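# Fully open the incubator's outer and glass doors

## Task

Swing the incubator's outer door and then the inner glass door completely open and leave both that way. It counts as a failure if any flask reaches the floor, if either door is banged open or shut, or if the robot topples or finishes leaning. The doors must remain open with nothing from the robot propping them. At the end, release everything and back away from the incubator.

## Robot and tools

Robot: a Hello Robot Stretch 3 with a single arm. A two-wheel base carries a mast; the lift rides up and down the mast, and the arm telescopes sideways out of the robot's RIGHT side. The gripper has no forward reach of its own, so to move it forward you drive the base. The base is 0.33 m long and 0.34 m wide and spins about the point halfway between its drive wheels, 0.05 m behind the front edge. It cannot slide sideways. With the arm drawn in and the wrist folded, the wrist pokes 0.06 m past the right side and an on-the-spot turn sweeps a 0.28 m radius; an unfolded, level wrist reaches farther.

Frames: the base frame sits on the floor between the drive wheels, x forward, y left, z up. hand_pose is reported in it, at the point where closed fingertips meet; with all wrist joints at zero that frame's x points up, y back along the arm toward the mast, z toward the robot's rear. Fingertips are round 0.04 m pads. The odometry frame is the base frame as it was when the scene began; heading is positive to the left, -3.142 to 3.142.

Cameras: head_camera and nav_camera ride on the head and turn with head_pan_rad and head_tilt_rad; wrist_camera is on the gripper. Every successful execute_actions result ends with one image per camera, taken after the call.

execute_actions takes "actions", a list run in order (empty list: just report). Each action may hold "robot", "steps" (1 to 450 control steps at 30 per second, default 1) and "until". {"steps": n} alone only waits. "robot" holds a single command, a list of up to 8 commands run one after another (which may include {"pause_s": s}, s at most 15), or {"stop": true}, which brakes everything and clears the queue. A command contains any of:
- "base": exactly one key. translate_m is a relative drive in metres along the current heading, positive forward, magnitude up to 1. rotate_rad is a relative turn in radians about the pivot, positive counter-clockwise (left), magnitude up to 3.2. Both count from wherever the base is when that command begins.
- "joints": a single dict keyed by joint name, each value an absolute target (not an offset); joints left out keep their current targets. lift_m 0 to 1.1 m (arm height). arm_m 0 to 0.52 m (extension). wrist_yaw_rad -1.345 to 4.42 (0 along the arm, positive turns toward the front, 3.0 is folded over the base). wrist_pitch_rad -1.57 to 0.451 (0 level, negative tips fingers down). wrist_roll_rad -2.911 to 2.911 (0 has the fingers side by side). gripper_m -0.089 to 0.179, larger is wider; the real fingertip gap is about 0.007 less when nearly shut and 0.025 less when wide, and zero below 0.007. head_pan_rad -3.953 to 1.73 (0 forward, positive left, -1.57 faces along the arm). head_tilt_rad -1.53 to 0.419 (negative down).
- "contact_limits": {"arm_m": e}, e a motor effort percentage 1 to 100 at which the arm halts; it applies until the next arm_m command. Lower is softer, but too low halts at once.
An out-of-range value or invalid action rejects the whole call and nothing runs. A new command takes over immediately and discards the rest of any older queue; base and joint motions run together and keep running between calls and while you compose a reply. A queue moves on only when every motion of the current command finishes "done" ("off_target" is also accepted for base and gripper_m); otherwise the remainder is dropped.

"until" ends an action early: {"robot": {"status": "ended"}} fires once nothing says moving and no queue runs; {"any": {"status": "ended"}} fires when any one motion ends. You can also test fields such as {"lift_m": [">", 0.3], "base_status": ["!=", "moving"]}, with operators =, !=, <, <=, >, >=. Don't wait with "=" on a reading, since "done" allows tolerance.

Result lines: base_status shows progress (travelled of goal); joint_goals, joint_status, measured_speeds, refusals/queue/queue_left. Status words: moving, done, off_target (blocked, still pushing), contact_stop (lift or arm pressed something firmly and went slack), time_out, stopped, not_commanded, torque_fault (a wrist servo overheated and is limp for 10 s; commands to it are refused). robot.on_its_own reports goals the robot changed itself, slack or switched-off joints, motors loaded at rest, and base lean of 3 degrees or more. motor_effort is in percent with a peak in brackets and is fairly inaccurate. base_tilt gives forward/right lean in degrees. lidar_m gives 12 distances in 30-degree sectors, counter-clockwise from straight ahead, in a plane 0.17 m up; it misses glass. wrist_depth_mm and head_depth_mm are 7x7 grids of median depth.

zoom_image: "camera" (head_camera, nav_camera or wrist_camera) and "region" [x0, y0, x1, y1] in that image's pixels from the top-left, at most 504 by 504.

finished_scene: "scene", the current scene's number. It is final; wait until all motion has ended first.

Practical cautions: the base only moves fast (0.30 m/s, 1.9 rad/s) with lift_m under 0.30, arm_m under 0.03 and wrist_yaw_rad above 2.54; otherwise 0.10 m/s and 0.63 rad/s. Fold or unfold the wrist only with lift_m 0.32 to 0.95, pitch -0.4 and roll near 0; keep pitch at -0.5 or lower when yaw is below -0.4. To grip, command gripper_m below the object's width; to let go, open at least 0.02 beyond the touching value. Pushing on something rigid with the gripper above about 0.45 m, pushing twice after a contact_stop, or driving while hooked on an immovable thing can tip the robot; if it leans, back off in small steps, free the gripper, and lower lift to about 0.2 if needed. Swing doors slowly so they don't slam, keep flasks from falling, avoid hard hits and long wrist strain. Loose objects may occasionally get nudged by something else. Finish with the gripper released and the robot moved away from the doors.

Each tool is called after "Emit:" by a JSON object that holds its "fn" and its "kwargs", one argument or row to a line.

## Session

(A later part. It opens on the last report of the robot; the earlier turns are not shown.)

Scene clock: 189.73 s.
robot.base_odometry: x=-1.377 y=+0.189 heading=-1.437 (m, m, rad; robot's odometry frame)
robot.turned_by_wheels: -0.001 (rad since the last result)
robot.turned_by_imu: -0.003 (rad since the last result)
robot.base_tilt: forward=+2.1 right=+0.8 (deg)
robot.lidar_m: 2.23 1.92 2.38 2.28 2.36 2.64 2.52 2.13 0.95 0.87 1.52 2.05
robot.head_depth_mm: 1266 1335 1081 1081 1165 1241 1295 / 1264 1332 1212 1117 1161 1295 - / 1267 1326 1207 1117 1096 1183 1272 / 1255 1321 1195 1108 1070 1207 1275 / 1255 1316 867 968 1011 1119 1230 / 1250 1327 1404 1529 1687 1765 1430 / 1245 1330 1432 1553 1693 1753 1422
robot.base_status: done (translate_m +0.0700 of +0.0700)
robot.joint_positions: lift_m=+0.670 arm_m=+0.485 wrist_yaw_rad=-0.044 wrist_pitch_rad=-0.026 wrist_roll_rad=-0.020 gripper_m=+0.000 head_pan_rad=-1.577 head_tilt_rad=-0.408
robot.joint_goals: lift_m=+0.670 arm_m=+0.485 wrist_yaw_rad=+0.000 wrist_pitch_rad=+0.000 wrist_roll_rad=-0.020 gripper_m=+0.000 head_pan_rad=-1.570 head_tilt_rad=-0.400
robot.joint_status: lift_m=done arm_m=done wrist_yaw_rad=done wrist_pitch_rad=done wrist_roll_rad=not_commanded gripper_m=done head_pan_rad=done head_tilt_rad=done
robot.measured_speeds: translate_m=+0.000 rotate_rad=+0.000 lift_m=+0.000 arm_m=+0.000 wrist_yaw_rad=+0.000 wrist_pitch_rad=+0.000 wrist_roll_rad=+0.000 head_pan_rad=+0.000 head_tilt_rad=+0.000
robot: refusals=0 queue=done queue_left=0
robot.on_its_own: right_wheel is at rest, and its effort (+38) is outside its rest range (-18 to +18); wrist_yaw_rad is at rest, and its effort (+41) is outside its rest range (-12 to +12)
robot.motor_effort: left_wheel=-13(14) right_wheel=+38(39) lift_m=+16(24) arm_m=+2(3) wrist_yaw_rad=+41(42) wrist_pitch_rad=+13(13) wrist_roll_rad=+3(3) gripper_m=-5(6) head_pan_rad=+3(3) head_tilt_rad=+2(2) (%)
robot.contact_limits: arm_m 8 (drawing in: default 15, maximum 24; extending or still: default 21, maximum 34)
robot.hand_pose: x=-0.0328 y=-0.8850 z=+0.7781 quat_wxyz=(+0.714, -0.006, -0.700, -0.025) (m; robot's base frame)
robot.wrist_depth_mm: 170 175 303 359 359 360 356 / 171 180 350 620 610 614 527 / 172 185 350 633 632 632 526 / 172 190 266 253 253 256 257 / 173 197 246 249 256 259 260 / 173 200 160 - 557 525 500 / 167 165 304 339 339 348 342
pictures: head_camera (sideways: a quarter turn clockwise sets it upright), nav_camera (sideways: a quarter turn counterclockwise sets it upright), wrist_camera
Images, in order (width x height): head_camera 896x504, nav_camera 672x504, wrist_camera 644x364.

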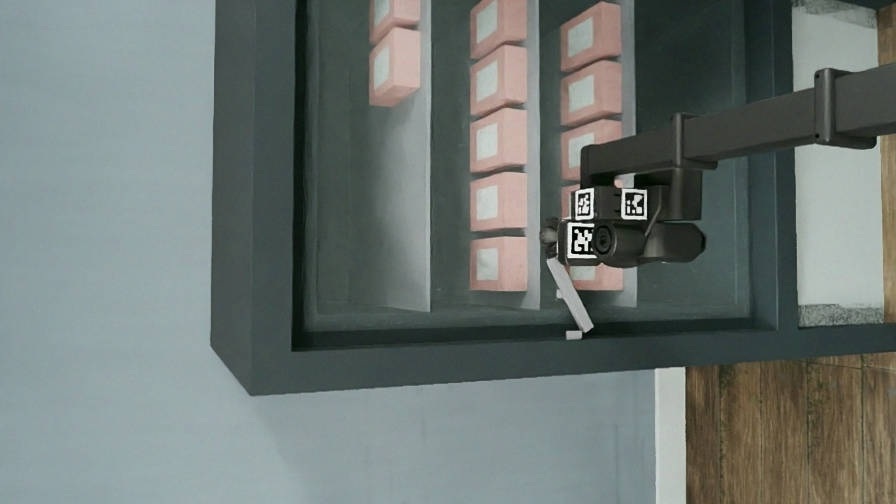

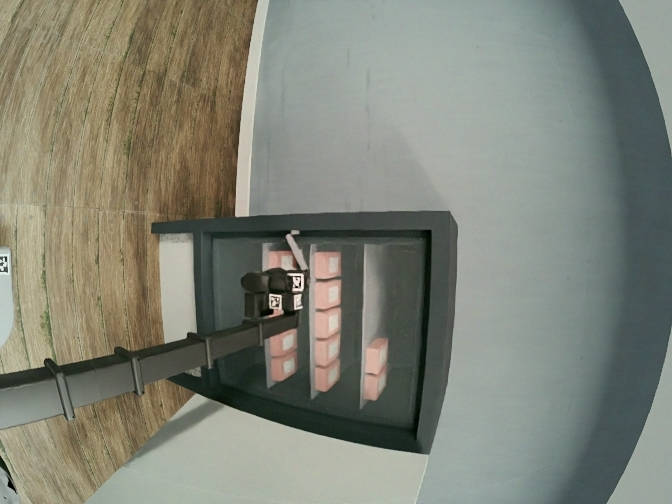

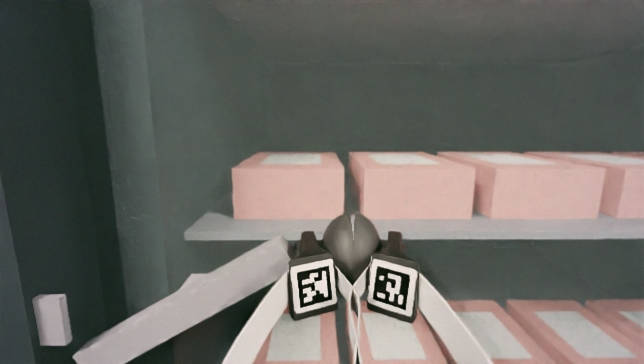

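Emit:
{"fn": "execute_actions", "kwargs": {
  "actions": [
    {"robot":[{"base":{"translate_m":-0.035}},{"joints":{"lift_m":0.635}},{"base":{"translate_m":0.025}},{"base":{"translate_m":0.06},"joints":{"lift_m":0.69}}],"steps":350,"until":{"robot":{"status":"ended"}}}
  ]
}}

Scene clock: 196.40 s.
robot.base_odometry: x=-1.371 y=+0.140 heading=-1.436 (m, m, rad; robot's odometry frame)
robot.turned_by_wheels: +0.001 (rad since the last result)
robot.turned_by_imu: +0.000 (rad since the last result)
robot.base_tilt: forward=+2.1 right=+0.8 (deg)
robot.lidar_m: 2.18 1.88 2.38 2.28 2.37 2.68 2.57 2.14 0.95 0.87 1.52 2.04
robot.head_depth_mm: 1270 1330 1083 1074 1153 1243 1286 / 1264 1333 1210 1120 1148 1292 - / 1266 1326 1206 1114 1072 1181 1277 / 1256 1322 898 1062 1057 1184 1275 / 1257 1332 842 915 1012 1141 1260 / 1251 1340 1452 1550 1711 1764 1432 / 1246 1334 1442 1570 1707 1757 1421
robot.base_status: done (translate_m +0.0600 of +0.0600)
robot.joint_positions: lift_m=+0.690 arm_m=+0.485 wrist_yaw_rad=-0.131 wrist_pitch_rad=-0.046 wrist_roll_rad=-0.020 gripper_m=+0.000 head_pan_rad=-1.577 head_tilt_rad=-0.408
robot.joint_goals: lift_m=+0.690 arm_m=+0.485 wrist_yaw_rad=-0.118 wrist_pitch_rad=+0.000 wrist_roll_rad=-0.020 gripper_m=+0.000 head_pan_rad=-1.570 head_tilt_rad=-0.400
robot.joint_status: lift_m=done arm_m=done wrist_yaw_rad=done wrist_pitch_rad=done wrist_roll_rad=not_commanded gripper_m=done head_pan_rad=done head_tilt_rad=done
robot.measured_speeds: translate_m=+0.000 rotate_rad=+0.000 lift_m=+0.000 arm_m=+0.000 wrist_yaw_rad=+0.000 wrist_pitch_rad=+0.000 wrist_roll_rad=+0.000 head_pan_rad=+0.000 head_tilt_rad=+0.000
robot: refusals=0 queue=done queue_left=0
robot.on_its_own: wrist_yaw_rad is held at -0.118, not at your +0.000, by its stall guard, which is not easing now
robot.motor_effort: left_wheel=-4(13) right_wheel=+12(37) lift_m=+26(27) arm_m=+2(3) wrist_yaw_rad=+10(40) wrist_pitch_rad=+23(42) wrist_roll_rad=+3(3) gripper_m=-3(5) head_pan_rad=+3(3) head_tilt_rad=+2(3) (%)
robot.contact_limits: arm_m 8 (drawing in: default 15, maximum 24; extending or still: default 21, maximum 34)
robot.hand_pose: x=-0.0548 y=-0.8824 z=+0.7925 quat_wxyz=(+0.712, -0.029, -0.699, -0.063) (m; robot's base frame)
robot.wrist_depth_mm: 135 165 261 326 322 324 325 / 134 169 275 614 623 643 513 / 134 174 267 630 654 672 537 / 132 179 259 260 272 277 284 / 134 186 212 256 266 273 285 / 139 189 199 - 575 546 494 / 143 187 207 354 348 357 356
pictures: head_camera (sideways: a quarter turn clockwise sets it upright), nav_camera (sideways: a quarter turn counterclockwise sets it upright), wrist_camera
Images, in order (width x height): head_camera 896x504, nav_camera 672x504, wrist_camera 644x364.

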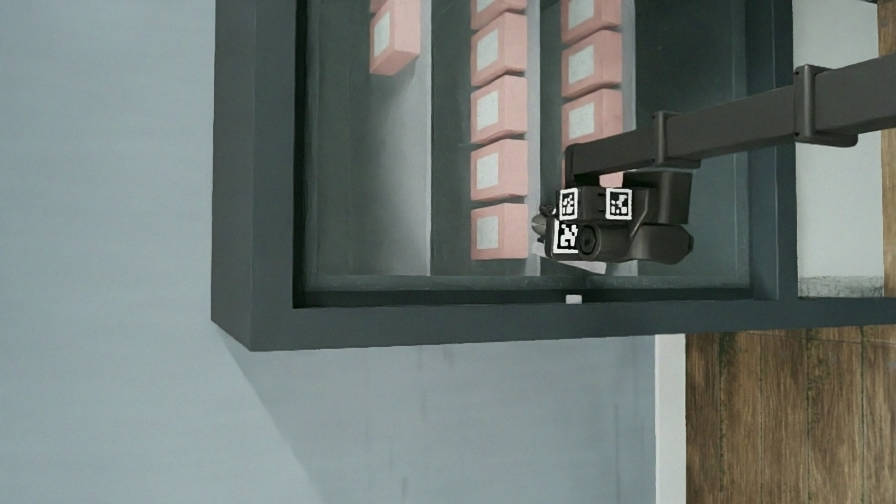

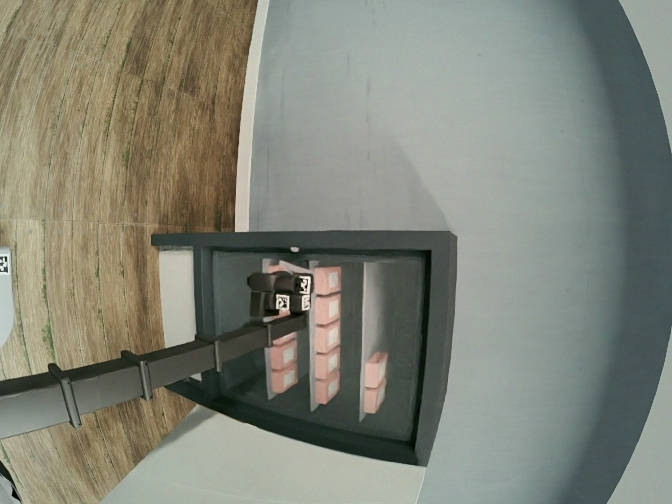

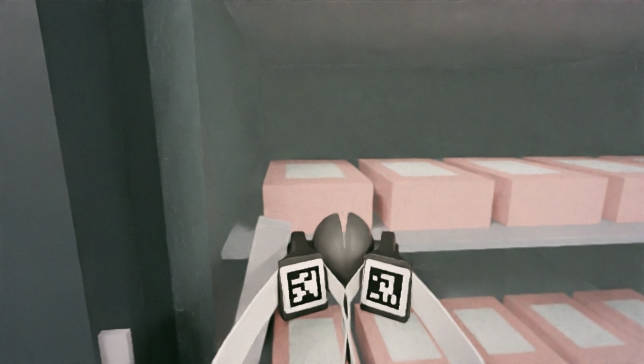

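Nearly vertical. Nudge a bit more, then set up the grip.

Emit:
{"fn": "execute_actions", "kwargs": {
  "actions": [
    {"robot":[{"joints":{"wrist_yaw_rad":0.1}},{"base":{"translate_m":0.02}},{"base":{"translate_m":-0.03}},{"joints":{"arm_m":0.38,"wrist_yaw_rad":0}},{"joints":{"lift_m":0.655,"gripper_m":0.06},"base":{"translate_m":0.06}}],"steps":400,"until":{"robot":{"status":"ended"}}}
  ]
}}

Scene clock: 197.70 s.
robot.base_odometry: x=-1.371 y=+0.140 heading=-1.437 (m, m, rad; robot's odometry frame)
robot.turned_by_wheels: -0.001 (rad since the last result)
robot.turned_by_imu: -0.026 (rad since the last result)
robot.base_tilt: forward=+2.1 right=+0.8 (deg)
robot.lidar_m: 2.19 1.88 2.40 2.28 2.35 2.71 2.57 2.19 0.96 0.86 1.51 1.99
robot.head_depth_mm: 1284 1349 1084 1130 1211 1247 1307 / 1265 1340 1214 1126 1156 1290 - / 1261 1325 1205 1124 1335 1198 1284 / 1262 1324 1201 1110 1084 1202 1270 / 1253 1315 837 913 1001 1114 1241 / 1246 1334 1427 1546 1700 1758 1430 / 1240 1324 1431 1544 1676 1752 1435
robot.base_status: done (translate_m +0.0600 of +0.0600)
robot.joint_positions: lift_m=+0.690 arm_m=+0.485 wrist_yaw_rad=+0.044 wrist_pitch_rad=-0.034 wrist_roll_rad=-0.018 gripper_m=+0.000 head_pan_rad=-1.577 head_tilt_rad=-0.408
robot.joint_goals: lift_m=+0.690 arm_m=+0.485 wrist_yaw_rad=+0.100 wrist_pitch_rad=+0.000 wrist_roll_rad=-0.018 gripper_m=+0.000 head_pan_rad=-1.570 head_tilt_rad=-0.400
robot.joint_status: lift_m=done arm_m=done wrist_yaw_rad=off_target wrist_pitch_rad=done wrist_roll_rad=not_commanded gripper_m=done head_pan_rad=done head_tilt_rad=done
robot.measured_speeds: translate_m=+0.000 rotate_rad=+0.000 lift_m=+0.000 arm_m=+0.000 wrist_yaw_rad=+0.000 wrist_pitch_rad=+0.000 wrist_roll_rad=+0.000 head_pan_rad=+0.000 head_tilt_rad=+0.000
robot: refusals=0 queue=dropped queue_left=0
robot.motor_effort: left_wheel=-15(21) right_wheel=+46(53) lift_m=+26(27) arm_m=+2(2) wrist_yaw_rad=+52(67) wrist_pitch_rad=+17(23) wrist_roll_rad=+2(3) gripper_m=-7(8) head_pan_rad=+3(3) head_tilt_rad=+2(2) (%)
robot.contact_limits: arm_m 8 (drawing in: default 15, maximum 24; extending or still: default 21, maximum 34)
robot.hand_pose: x=-0.0103 y=-0.8848 z=+0.7957 quat_wxyz=(+0.714, +0.028, -0.700, +0.004) (m; robot's base frame)
robot.wrist_depth_mm: 132 150 178 300 299 300 303 / 135 151 183 573 601 589 569 / 140 151 188 623 624 617 603 / 145 152 196 316 284 283 283 / 151 152 200 254 253 251 248 / 157 155 208 - 585 524 522 / 875 162 212 346 365 369 366
pictures: head_camera (sideways: a quarter turn clockwise sets it upright), nav_camera (sideways: a quarter turn counterclockwise sets it upright), wrist_camera
dropped: robot: command 0 of its queue: wrist_yaw_rad: off_target
Images, in order (width x height): head_camera 896x504, nav_camera 672x504, wrist_camera 644x364.

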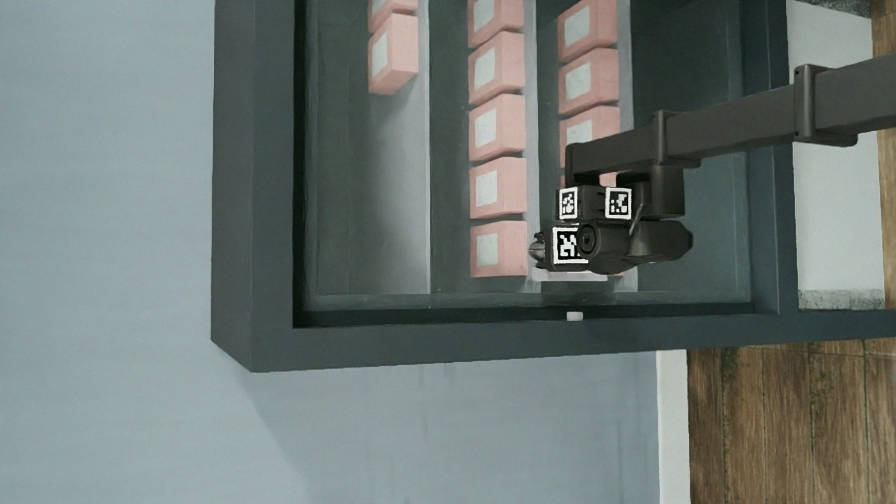

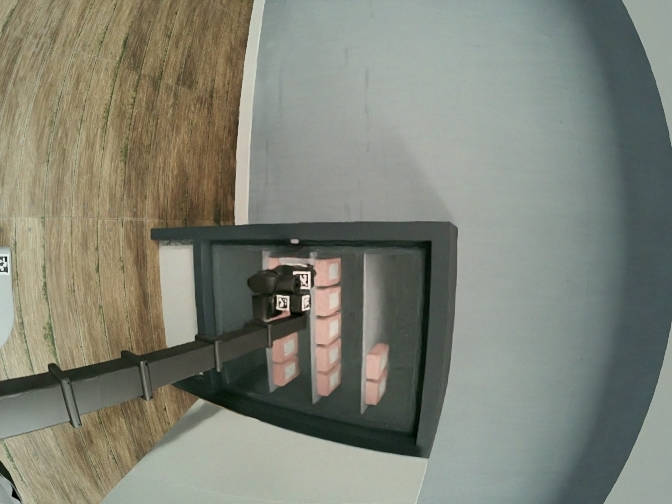

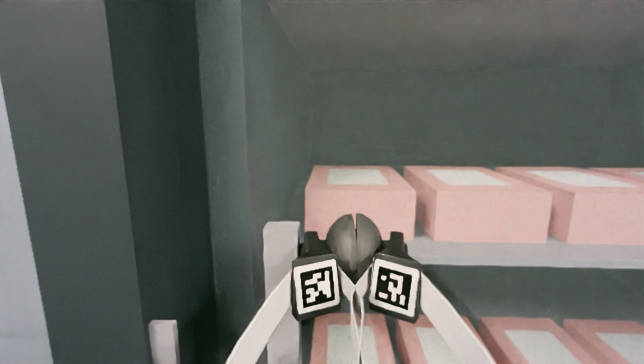

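Vertical at stop.

Emit:
{"fn": "execute_actions", "kwargs": {
  "actions": [
    {"robot":[{"base":{"translate_m":-0.02},"joints":{"wrist_yaw_rad":0}},{"joints":{"arm_m":0.38}},{"joints":{"lift_m":0.655,"gripper_m":0.06},"base":{"translate_m":0.06}}],"steps":400,"until":{"robot":{"status":"ended"}}}
  ]
}}

Scene clock: 203.77 s.
robot.base_odometry: x=-1.365 y=+0.100 heading=-1.435 (m, m, rad; robot's odometry frame)
robot.turned_by_wheels: +0.001 (rad since the last result)
robot.turned_by_imu: +0.001 (rad since the last result)
robot.base_tilt: forward=+2.1 right=+0.7 (deg)
robot.lidar_m: 2.14 1.83 2.40 2.27 2.35 2.75 2.62 2.19 0.96 0.86 1.51 1.99
robot.head_depth_mm: 1272 1345 1087 1132 1165 1251 1308 / 1263 1344 1215 1118 1173 1284 1272 / 1270 1327 1206 1116 1161 - 1306 / 1256 1325 882 1027 1054 - 1285 / 1250 1333 841 913 993 1660 1359 / 1245 1330 1435 1557 1683 1764 1426 / 1236 1325 1428 1542 1688 1763 1417
robot.base_status: done (translate_m +0.0600 of +0.0600)
robot.joint_positions: lift_m=+0.655 arm_m=+0.380 wrist_yaw_rad=+0.001 wrist_pitch_rad=-0.027 wrist_roll_rad=-0.018 gripper_m=+0.060 head_pan_rad=-1.577 head_tilt_rad=-0.408
robot.joint_goals: lift_m=+0.655 arm_m=+0.380 wrist_yaw_rad=+0.000 wrist_pitch_rad=+0.000 wrist_roll_rad=-0.018 gripper_m=+0.060 head_pan_rad=-1.570 head_tilt_rad=-0.400
robot.joint_status: lift_m=done arm_m=done wrist_yaw_rad=done wrist_pitch_rad=done wrist_roll_rad=not_commanded gripper_m=done head_pan_rad=done head_tilt_rad=done
robot.measured_speeds: translate_m=+0.000 rotate_rad=+0.000 lift_m=+0.000 arm_m=+0.000 wrist_yaw_rad=+0.000 wrist_pitch_rad=+0.000 wrist_roll_rad=+0.000 head_pan_rad=+0.000 head_tilt_rad=+0.000
robot: refusals=0 queue=done queue_left=0
robot.motor_effort: left_wheel=-1(18) right_wheel=-1(46) lift_m=+17(24) arm_m=-2(3) wrist_yaw_rad=-2(51) wrist_pitch_rad=+13(17) wrist_roll_rad=+2(2) gripper_m=+1(79) head_pan_rad=+3(3) head_tilt_rad=+2(2) (%)
robot.hand_pose: x=-0.0212 y=-0.7808 z=+0.7630 quat_wxyz=(+0.714, +0.010, -0.700, -0.009) (m; robot's base frame)
robot.wrist_depth_mm: 823 802 226 337 414 416 416 / 825 821 232 629 705 718 631 / 856 856 239 347 724 728 588 / 878 873 246 298 352 353 350 / 896 888 253 311 774 719 616 / 926 932 285 383 415 429 416 / 957 971 272 359 387 383 381
pictures: head_camera (sideways: a quarter turn clockwise sets it upright), nav_camera (sideways: a quarter turn counterclockwise sets it upright), wrist_camera
Images, in order (width x height): head_camera 896x504, nav_camera 672x504, wrist_camera 644x364.

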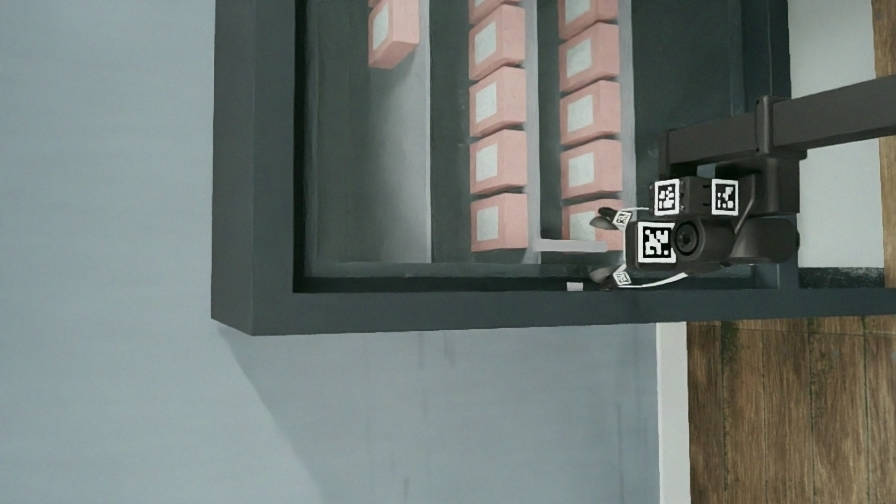

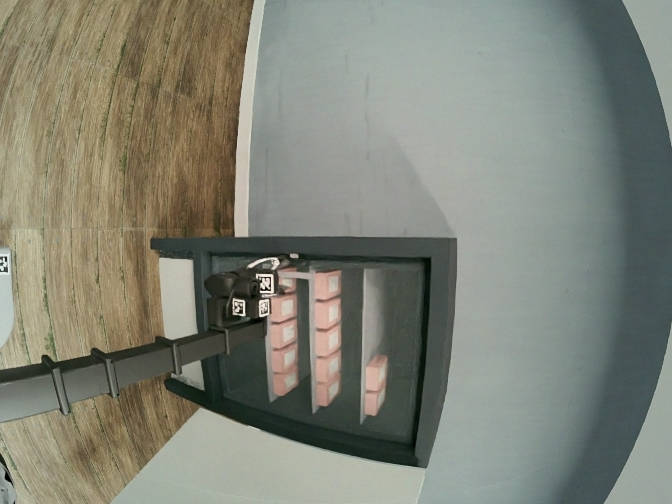

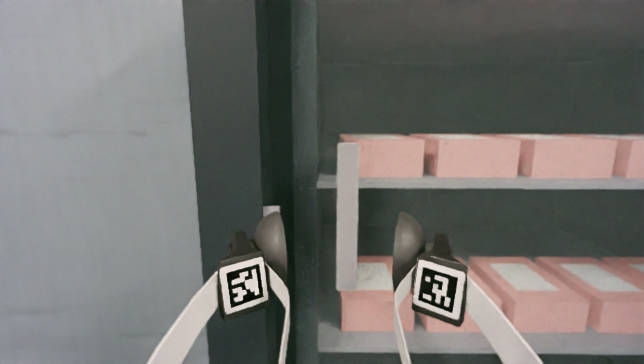

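Emit:
{"fn": "execute_actions", "kwargs": {
  "actions": [
    {"robot":[{"joints":{"gripper_m":0.04},"base":{"translate_m":-0.008}},{"joints":{"arm_m":0.5},"contact_limits":{"arm_m":8}}],"steps":300,"until":{"robot":{"status":"ended"}}}
  ]
}}

Scene clock: 208.27 s.
robot.base_odometry: x=-1.366 y=+0.108 heading=-1.436 (m, m, rad; robot's odometry frame)
robot.turned_by_wheels: +0.000 (rad since the last result)
robot.turned_by_imu: -0.001 (rad since the last result)
robot.base_tilt: forward=+2.1 right=+0.7 (deg)
robot.lidar_m: 2.15 1.85 2.39 2.28 2.36 2.74 2.61 2.19 0.95 0.86 1.50 1.99
robot.head_depth_mm: 1284 1343 1086 1132 1165 1248 1305 / 1273 1338 1217 1123 1164 1281 - / 1266 1322 1204 1115 1205 1180 1279 / 1257 1321 894 1068 1051 1177 1271 / 1253 1319 841 947 1017 1104 1360 / 1245 1336 1437 1553 1702 1769 1433 / 1244 1330 1434 1536 1688 1756 1427
robot.base_status: done (translate_m -0.0080 of -0.0080)
robot.joint_positions: lift_m=+0.655 arm_m=+0.488 wrist_yaw_rad=+0.003 wrist_pitch_rad=-0.029 wrist_roll_rad=-0.018 gripper_m=+0.040 head_pan_rad=-1.577 head_tilt_rad=-0.408
robot.joint_goals: lift_m=+0.655 arm_m=+0.488 wrist_yaw_rad=+0.000 wrist_pitch_rad=+0.000 wrist_roll_rad=-0.018 gripper_m=+0.040 head_pan_rad=-1.570 head_tilt_rad=-0.400
robot.joint_status: lift_m=done arm_m=contact_stop wrist_yaw_rad=done wrist_pitch_rad=done wrist_roll_rad=not_commanded gripper_m=done head_pan_rad=done head_tilt_rad=done
robot.measured_speeds: translate_m=+0.000 rotate_rad=+0.000 lift_m=+0.000 arm_m=-0.006 wrist_yaw_rad=+0.000 wrist_pitch_rad=+0.000 wrist_roll_rad=+0.000 head_pan_rad=+0.000 head_tilt_rad=+0.000
robot: refusals=0 queue=dropped queue_left=0
robot.on_its_own: arm_m is slack since a contact_stop, until your next command for it (your +0.500 is given up)
robot.motor_effort: left_wheel=-1(3) right_wheel=+3(7) lift_m=+18(17) arm_m=+5(8) wrist_yaw_rad=-3(5) wrist_pitch_rad=+15(16) wrist_roll_rad=+2(2) gripper_m=-1(73) head_pan_rad=+3(3) head_tilt_rad=+2(1) (%)
robot.contact_limits: arm_m 8 (drawing in: default 15, maximum 24; extending or still: default 21, maximum 34)
robot.hand_pose: x=-0.0206 y=-0.8880 z=+0.7623 quat_wxyz=(+0.714, +0.012, -0.700, -0.009) (m; robot's base frame)
robot.wrist_depth_mm: 127 125 171 374 418 420 420 / 426 129 176 603 594 607 611 / 731 133 180 379 610 611 582 / 757 137 186 188 245 245 245 / 802 142 186 155 658 655 606 / 833 146 150 159 - 492 489 / 863 151 206 206 314 316 316
pictures: head_camera (sideways: a quarter turn clockwise sets it upright), nav_camera (sideways: a quarter turn counterclockwise sets it upright), wrist_camera
Images, in order (width x height): head_camera 896x504, nav_camera 672x504, wrist_camera 644x364.

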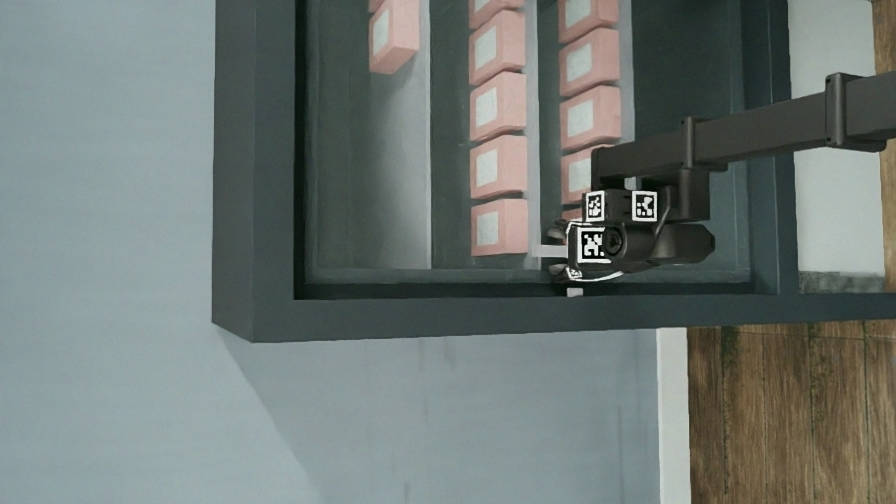

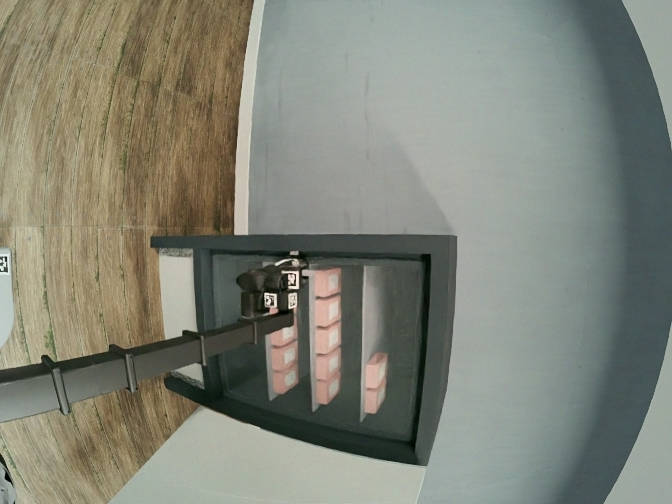

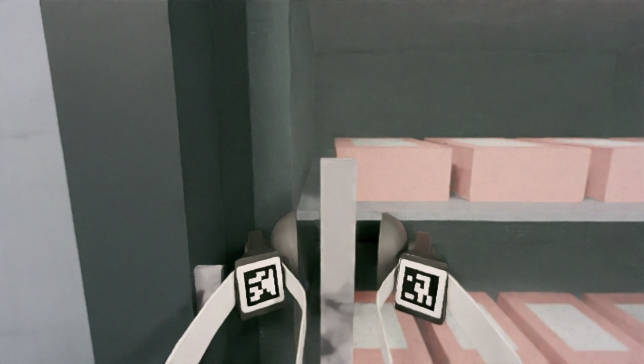

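Emit:
{"fn": "execute_actions", "kwargs": {
  "actions": [
    {"robot":[{"joints":{"arm_m":0.48}},{"joints":{"gripper_m":-0.075}},{"joints":{"arm_m":0.42},"contact_limits":{"arm_m":24}},{"joints":{"arm_m":0.32,"wrist_yaw_rad":0.2},"base":{"translate_m":-0.03},"contact_limits":{"arm_m":24}}],"steps":400,"until":{"robot":{"status":"ended"}}}
  ]
}}

Scene clock: 215.07 s.
robot.base_odometry: x=-1.370 y=+0.138 heading=-1.436 (m, m, rad; robot's odometry frame)
robot.turned_by_wheels: +0.000 (rad since the last result)
robot.turned_by_imu: -0.044 (rad since the last result)
robot.base_tilt: forward=+2.1 right=+0.8 (deg)
robot.lidar_m: 2.18 1.86 2.43 2.28 2.34 2.76 2.59 2.30 0.97 0.86 1.50 1.92
robot.head_depth_mm: 1301 1368 1084 1139 1214 1228 1338 / 1293 1347 1082 1132 1217 1285 1305 / 1277 1342 1206 1125 1179 1334 1332 / 1264 1327 1195 1120 1153 - 1315 / 1251 1305 865 965 1026 1120 1222 / 1236 1322 1394 1503 1665 1713 1430 / 1229 1318 1417 1523 1658 1751 1425
robot.base_status: done (translate_m -0.0300 of -0.0300)
robot.joint_positions: lift_m=+0.655 arm_m=+0.320 wrist_yaw_rad=+0.068 wrist_pitch_rad=-0.028 wrist_roll_rad=-0.017 gripper_m=-0.054 head_pan_rad=-1.577 head_tilt_rad=-0.407
robot.joint_goals: lift_m=+0.655 arm_m=+0.320 wrist_yaw_rad=+0.068 wrist_pitch_rad=+0.000 wrist_roll_rad=-0.017 gripper_m=-0.055 head_pan_rad=-1.570 head_tilt_rad=-0.400
robot.joint_status: lift_m=done arm_m=done wrist_yaw_rad=off_target wrist_pitch_rad=done wrist_roll_rad=not_commanded gripper_m=done head_pan_rad=done head_tilt_rad=done
robot.measured_speeds: translate_m=+0.000 rotate_rad=+0.000 lift_m=+0.000 arm_m=+0.000 wrist_yaw_rad=+0.000 wrist_pitch_rad=+0.000 wrist_roll_rad=+0.000 head_pan_rad=+0.000 head_tilt_rad=+0.000
robot: refusals=0 queue=dropped queue_left=0
robot.on_its_own: wrist_yaw_rad is held at +0.068, not at your +0.200, by its stall guard, which is not easing now; gripper_m is held at -0.055, not at your -0.075, by its stall guard, which is still easing
robot.motor_effort: left_wheel=-2(27) right_wheel=+4(55) lift_m=+18(17) arm_m=-2(3) wrist_yaw_rad=+1(74) wrist_pitch_rad=+14(15) wrist_roll_rad=+1(2) gripper_m=-27(100) head_pan_rad=+3(3) head_tilt_rad=+2(2) (%)
robot.contact_limits: arm_m 24 (drawing in: default 15, maximum 24; extending or still: default 21, maximum 34)
robot.hand_pose: x=-0.0041 y=-0.7202 z=+0.7625 quat_wxyz=(+0.713, +0.034, -0.700, +0.014) (m; robot's base frame)
robot.wrist_depth_mm: 883 861 304 420 420 419 423 / 891 894 303 764 773 761 608 / 934 938 309 495 788 771 553 / 967 951 317 363 821 801 552 / 983 983 327 164 743 714 556 / - - 336 - 465 441 442 / - - 397 404 650 648 574
pictures: head_camera (sideways: a quarter turn clockwise sets it upright), nav_camera (sideways: a quarter turn counterclockwise sets it upright), wrist_camera
Images, in order (width x height): head_camera 896x504, nav_camera 672x504, wrist_camera 644x364.

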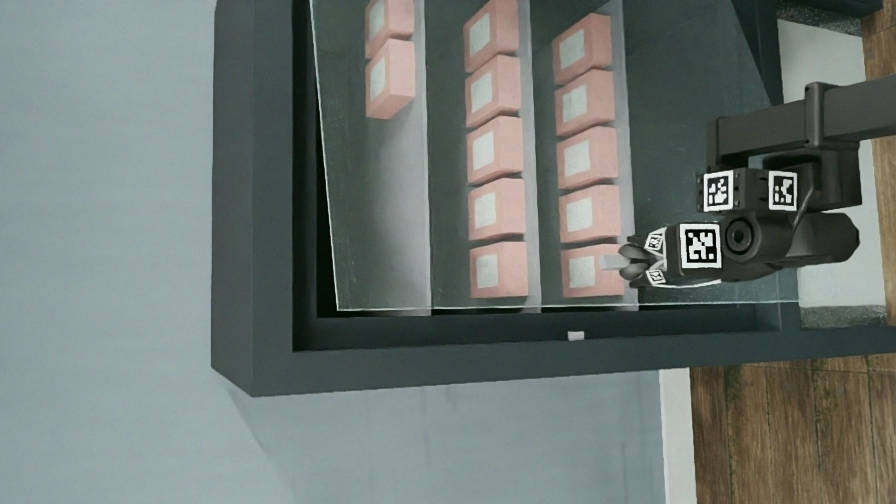

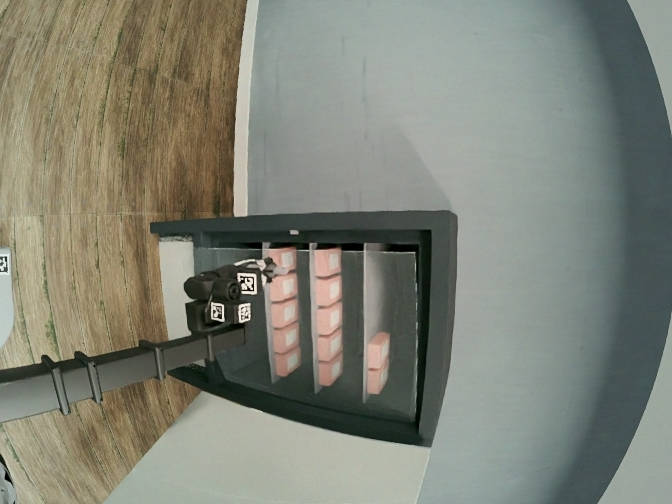

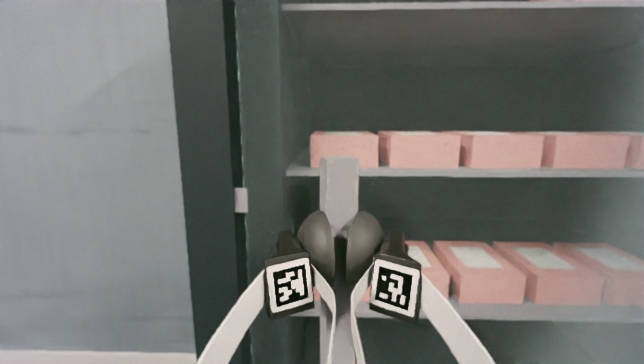

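Holding. Continue without yaw.

Emit:
{"fn": "execute_actions", "kwargs": {
  "actions": [
    {"robot":[{"joints":{"arm_m":0.22,"wrist_yaw_rad":0.068},"base":{"translate_m":-0.05},"contact_limits":{"arm_m":24}},{"joints":{"arm_m":0.12},"base":{"translate_m":-0.08},"contact_limits":{"arm_m":24}},{"joints":{"gripper_m":0.05}},{"joints":{"arm_m":0.0,"wrist_yaw_rad":0}}],"steps":400,"until":{"robot":{"status":"ended"}}}
  ]
}}

Scene clock: 223.73 s.
robot.base_odometry: x=-1.388 y=+0.267 heading=-1.435 (m, m, rad; robot's odometry frame)
robot.turned_by_wheels: +0.000 (rad since the last result)
robot.turned_by_imu: -0.001 (rad since the last result)
robot.base_tilt: forward=+2.1 right=+0.8 (deg)
robot.lidar_m: 2.31 1.98 2.41 2.28 2.33 2.61 2.45 2.32 0.99 0.92 0.89 1.94
robot.head_depth_mm: 1311 1372 947 1028 1077 1156 1298 / 1293 1368 1078 1134 1208 1214 1327 / 1288 1356 1074 1125 1211 1245 1308 / 1270 1334 1199 1118 1162 1242 1289 / 1257 1323 1192 1117 1151 1194 1274 / 1247 1313 887 1021 1053 1138 1222 / 1242 1302 822 909 1001 1714 1420
robot.base_status: done (translate_m -0.0800 of -0.0800)
robot.joint_positions: lift_m=+0.655 arm_m=+0.002 wrist_yaw_rad=+0.001 wrist_pitch_rad=-0.027 wrist_roll_rad=-0.017 gripper_m=+0.050 head_pan_rad=-1.577 head_tilt_rad=-0.407
robot.joint_goals: lift_m=+0.655 arm_m=+0.000 wrist_yaw_rad=+0.000 wrist_pitch_rad=+0.000 wrist_roll_rad=-0.017 gripper_m=+0.050 head_pan_rad=-1.570 head_tilt_rad=-0.400
robot.joint_status: lift_m=done arm_m=done wrist_yaw_rad=done wrist_pitch_rad=done wrist_roll_rad=not_commanded gripper_m=done head_pan_rad=done head_tilt_rad=done
robot.measured_speeds: translate_m=+0.000 rotate_rad=+0.000 lift_m=+0.000 arm_m=+0.000 wrist_yaw_rad=+0.000 wrist_pitch_rad=+0.000 wrist_roll_rad=+0.000 head_pan_rad=+0.000 head_tilt_rad=+0.000
robot: refusals=0 queue=done queue_left=0
robot.motor_effort: left_wheel=+0(7) right_wheel=+0(22) lift_m=+17(18) arm_m=-2(3) wrist_yaw_rad=-1(30) wrist_pitch_rad=+13(15) wrist_roll_rad=+1(1) gripper_m=+0(79) head_pan_rad=+3(3) head_tilt_rad=+2(2) (%)
robot.hand_pose: x=-0.0212 y=-0.4023 z=+0.7629 quat_wxyz=(+0.713, +0.010, -0.701, -0.009) (m; robot's base frame)
robot.wrist_depth_mm: - - 690 - 928 664 523 / - - 669 - 938 678 527 / - - 666 747 890 686 539 / - - 677 - - 715 544 / - - 702 - 801 706 539 / - - 676 890 - 710 553 / - - 723 743 734 719 549
pictures: head_camera (sideways: a quarter turn clockwise sets it upright), nav_camera (sideways: a quarter turn counterclockwise sets it upright), wrist_camera
Images, in order (width x height): head_camera 896x504, nav_camera 672x504, wrist_camera 644x364.

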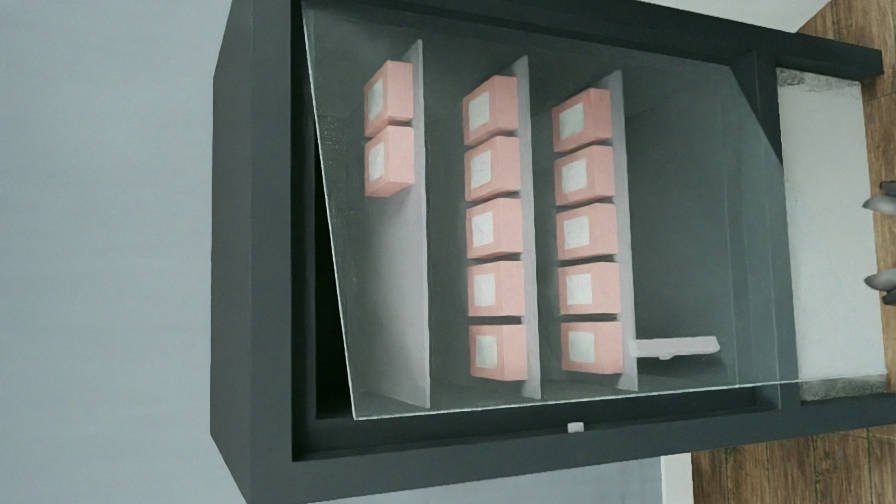

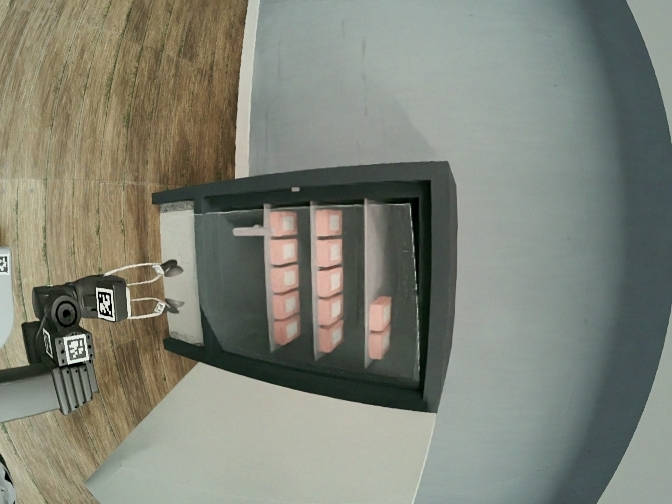

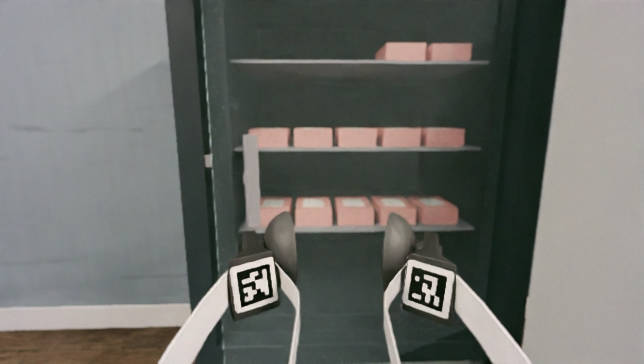

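Emit:
{"fn": "execute_actions", "kwargs": {
  "actions": [
    {"robot":[{"base":{"translate_m":0.11}},{"joints":{"arm_m":0.2,"wrist_yaw_rad":0.2}}],"steps":400,"until":{"robot":{"status":"ended"}}}
  ]
}}

Scene clock: 229.43 s.
robot.base_odometry: x=-1.373 y=+0.158 heading=-1.435 (m, m, rad; robot's odometry frame)
robot.turned_by_wheels: +0.000 (rad since the last result)
robot.turned_by_imu: -0.001 (rad since the last result)
robot.base_tilt: forward=+2.1 right=+0.7 (deg)
robot.lidar_m: 2.20 1.89 2.42 2.28 2.34 2.74 2.56 2.30 0.97 0.87 1.50 1.92
robot.head_depth_mm: 1305 1372 1091 1136 1183 1225 1327 / 1291 1358 1079 1134 1213 1245 1293 / 1276 1344 1214 1124 1205 1240 1270 / 1260 1326 1202 1124 1155 1237 - / 1249 1315 882 1027 1064 1169 1229 / 1242 1310 830 904 1630 1709 1383 / 1228 1312 1415 1521 1660 1750 1427
robot.base_status: done (translate_m +0.1100 of +0.1100)
robot.joint_positions: lift_m=+0.655 arm_m=+0.200 wrist_yaw_rad=+0.199 wrist_pitch_rad=-0.026 wrist_roll_rad=-0.017 gripper_m=+0.050 head_pan_rad=-1.577 head_tilt_rad=-0.407
robot.joint_goals: lift_m=+0.655 arm_m=+0.200 wrist_yaw_rad=+0.200 wrist_pitch_rad=+0.000 wrist_roll_rad=-0.017 gripper_m=+0.050 head_pan_rad=-1.570 head_tilt_rad=-0.400
robot.joint_status: lift_m=done arm_m=done wrist_yaw_rad=done wrist_pitch_rad=done wrist_roll_rad=not_commanded gripper_m=done head_pan_rad=done head_tilt_rad=done
robot.measured_speeds: translate_m=+0.000 rotate_rad=+0.000 lift_m=+0.000 arm_m=+0.000 wrist_yaw_rad=+0.000 wrist_pitch_rad=+0.000 wrist_roll_rad=+0.000 head_pan_rad=+0.000 head_tilt_rad=+0.000
robot: refusals=0 queue=done queue_left=0
robot.motor_effort: left_wheel=+0(3) right_wheel=+0(6) lift_m=+17(17) arm_m=+3(3) wrist_yaw_rad=+0(3) wrist_pitch_rad=+13(13) wrist_roll_rad=+1(1) gripper_m=+0(0) head_pan_rad=+3(3) head_tilt_rad=+2(2) (%)
robot.hand_pose: x=+0.0291 y=-0.5951 z=+0.7631 quat_wxyz=(+0.711, +0.079, -0.696, +0.061) (m; robot's base frame)
robot.wrist_depth_mm: - - - 448 835 803 465 / - - - 463 867 826 704 / - - - 475 875 835 666 / - - - 488 890 883 687 / - - - 512 558 606 603 / - - - 527 - 537 521 / - - - 542 650 681 651
pictures: head_camera (sideways: a quarter turn clockwise sets it upright), nav_camera (sideways: a quarter turn counterclockwise sets it upright), wrist_camera
Images, in order (width x height): head_camera 896x504, nav_camera 672x504, wrist_camera 644x364.

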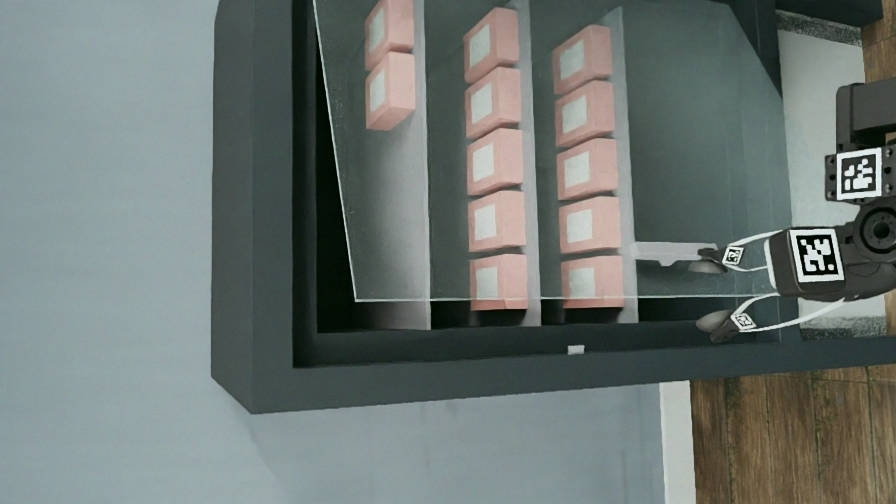

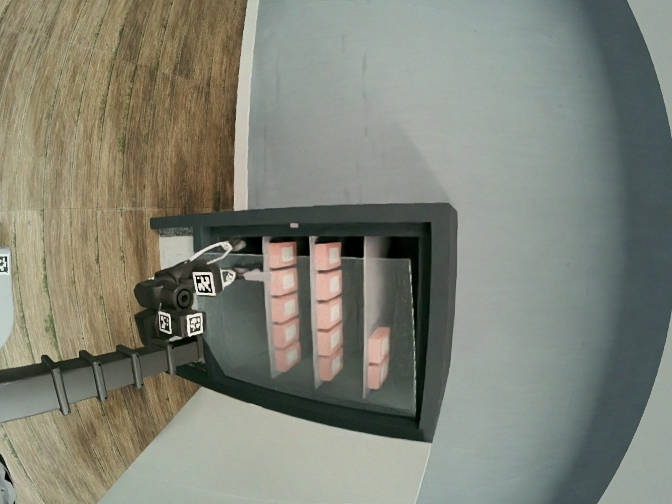

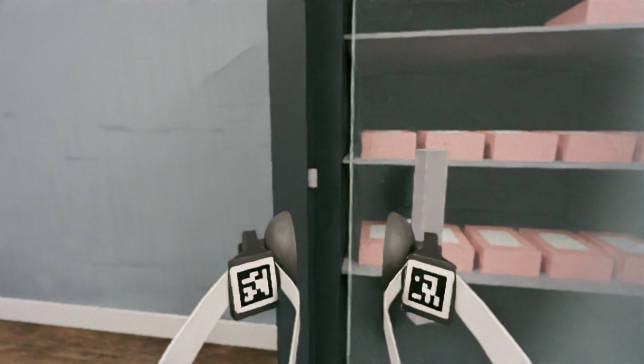

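Emit:
{"fn": "execute_actions", "kwargs": {
  "actions": [
    {"robot":[{"base":{"translate_m":0.09},"joints":{"gripper_m":0.0,"wrist_yaw_rad":0}},{"joints":{"arm_m":0.39},"contact_limits":{"arm_m":10}},{"joints":{"wrist_yaw_rad":-0.4}},{"base":{"translate_m":-0.08}}],"steps":400,"until":{"robot":{"status":"ended"}}}
  ]
}}

Scene clock: 238.37 s.
robot.base_odometry: x=-1.372 y=+0.148 heading=-1.435 (m, m, rad; robot's odometry frame)
robot.turned_by_wheels: +0.000 (rad since the last result)
robot.turned_by_imu: -0.001 (rad since the last result)
robot.base_tilt: forward=+2.1 right=+0.8 (deg)
robot.lidar_m: 2.19 1.88 2.43 2.28 2.34 2.74 2.58 2.31 0.97 0.86 1.50 1.92
robot.head_depth_mm: 1300 1369 1084 1138 1200 1221 1318 / 1293 1349 1087 1132 1216 1286 1298 / 1274 1344 1206 1126 1210 - 1309 / 1270 1331 1204 1122 1160 1262 1286 / 1253 1307 878 968 1042 1134 1223 / 1241 1318 835 1508 1660 1720 1429 / 1225 1315 1404 1535 1663 1758 1423
robot.base_status: done (translate_m -0.0800 of -0.0800)
robot.joint_positions: lift_m=+0.655 arm_m=+0.390 wrist_yaw_rad=-0.399 wrist_pitch_rad=-0.027 wrist_roll_rad=-0.017 gripper_m=+0.000 head_pan_rad=-1.577 head_tilt_rad=-0.407
robot.joint_goals: lift_m=+0.655 arm_m=+0.390 wrist_yaw_rad=-0.400 wrist_pitch_rad=+0.000 wrist_roll_rad=-0.017 gripper_m=+0.000 head_pan_rad=-1.570 head_tilt_rad=-0.400
robot.joint_status: lift_m=done arm_m=done wrist_yaw_rad=done wrist_pitch_rad=done wrist_roll_rad=not_commanded gripper_m=done head_pan_rad=done head_tilt_rad=done
robot.measured_speeds: translate_m=+0.000 rotate_rad=+0.000 lift_m=+0.000 arm_m=+0.000 wrist_yaw_rad=+0.000 wrist_pitch_rad=+0.000 wrist_roll_rad=+0.000 head_pan_rad=+0.000 head_tilt_rad=+0.000
robot: refusals=0 queue=done queue_left=0
robot.motor_effort: left_wheel=+0(13) right_wheel=-1(49) lift_m=+18(17) arm_m=+2(3) wrist_yaw_rad=-2(26) wrist_pitch_rad=+13(14) wrist_roll_rad=+1(1) gripper_m=-3(80) head_pan_rad=+3(3) head_tilt_rad=+2(3) (%)
robot.contact_limits: arm_m 10 (drawing in: default 15, maximum 24; extending or still: default 21, maximum 34)
robot.hand_pose: x=-0.1206 y=-0.7701 z=+0.7630 quat_wxyz=(+0.697, -0.129, -0.689, -0.151) (m; robot's base frame)
robot.wrist_depth_mm: 374 416 415 414 426 435 411 / 385 630 692 764 612 450 423 / 346 630 693 773 565 457 432 / 293 311 363 801 577 469 438 / 360 659 714 819 590 485 443 / 346 416 444 - 509 497 449 / 332 345 380 617 647 512 433
pictures: head_camera (sideways: a quarter turn clockwise sets it upright), nav_camera (sideways: a quarter turn counterclockwise sets it upright), wrist_camera
Images, in order (width x height): head_camera 896x504, nav_camera 672x504, wrist_camera 644x364.

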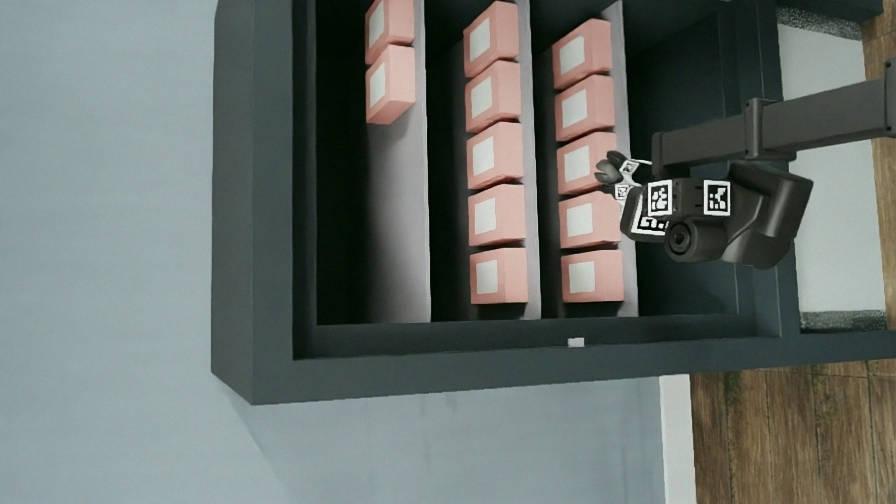

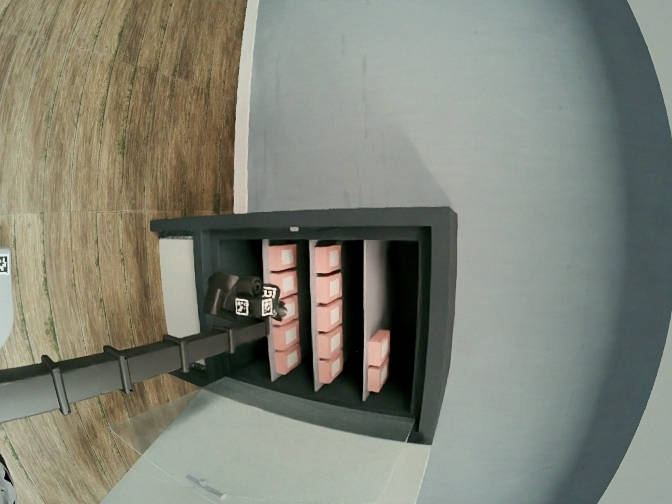

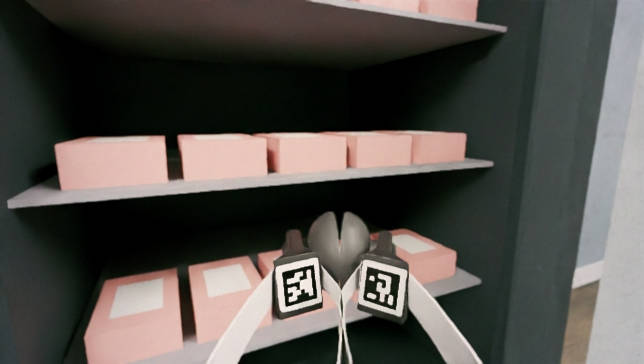

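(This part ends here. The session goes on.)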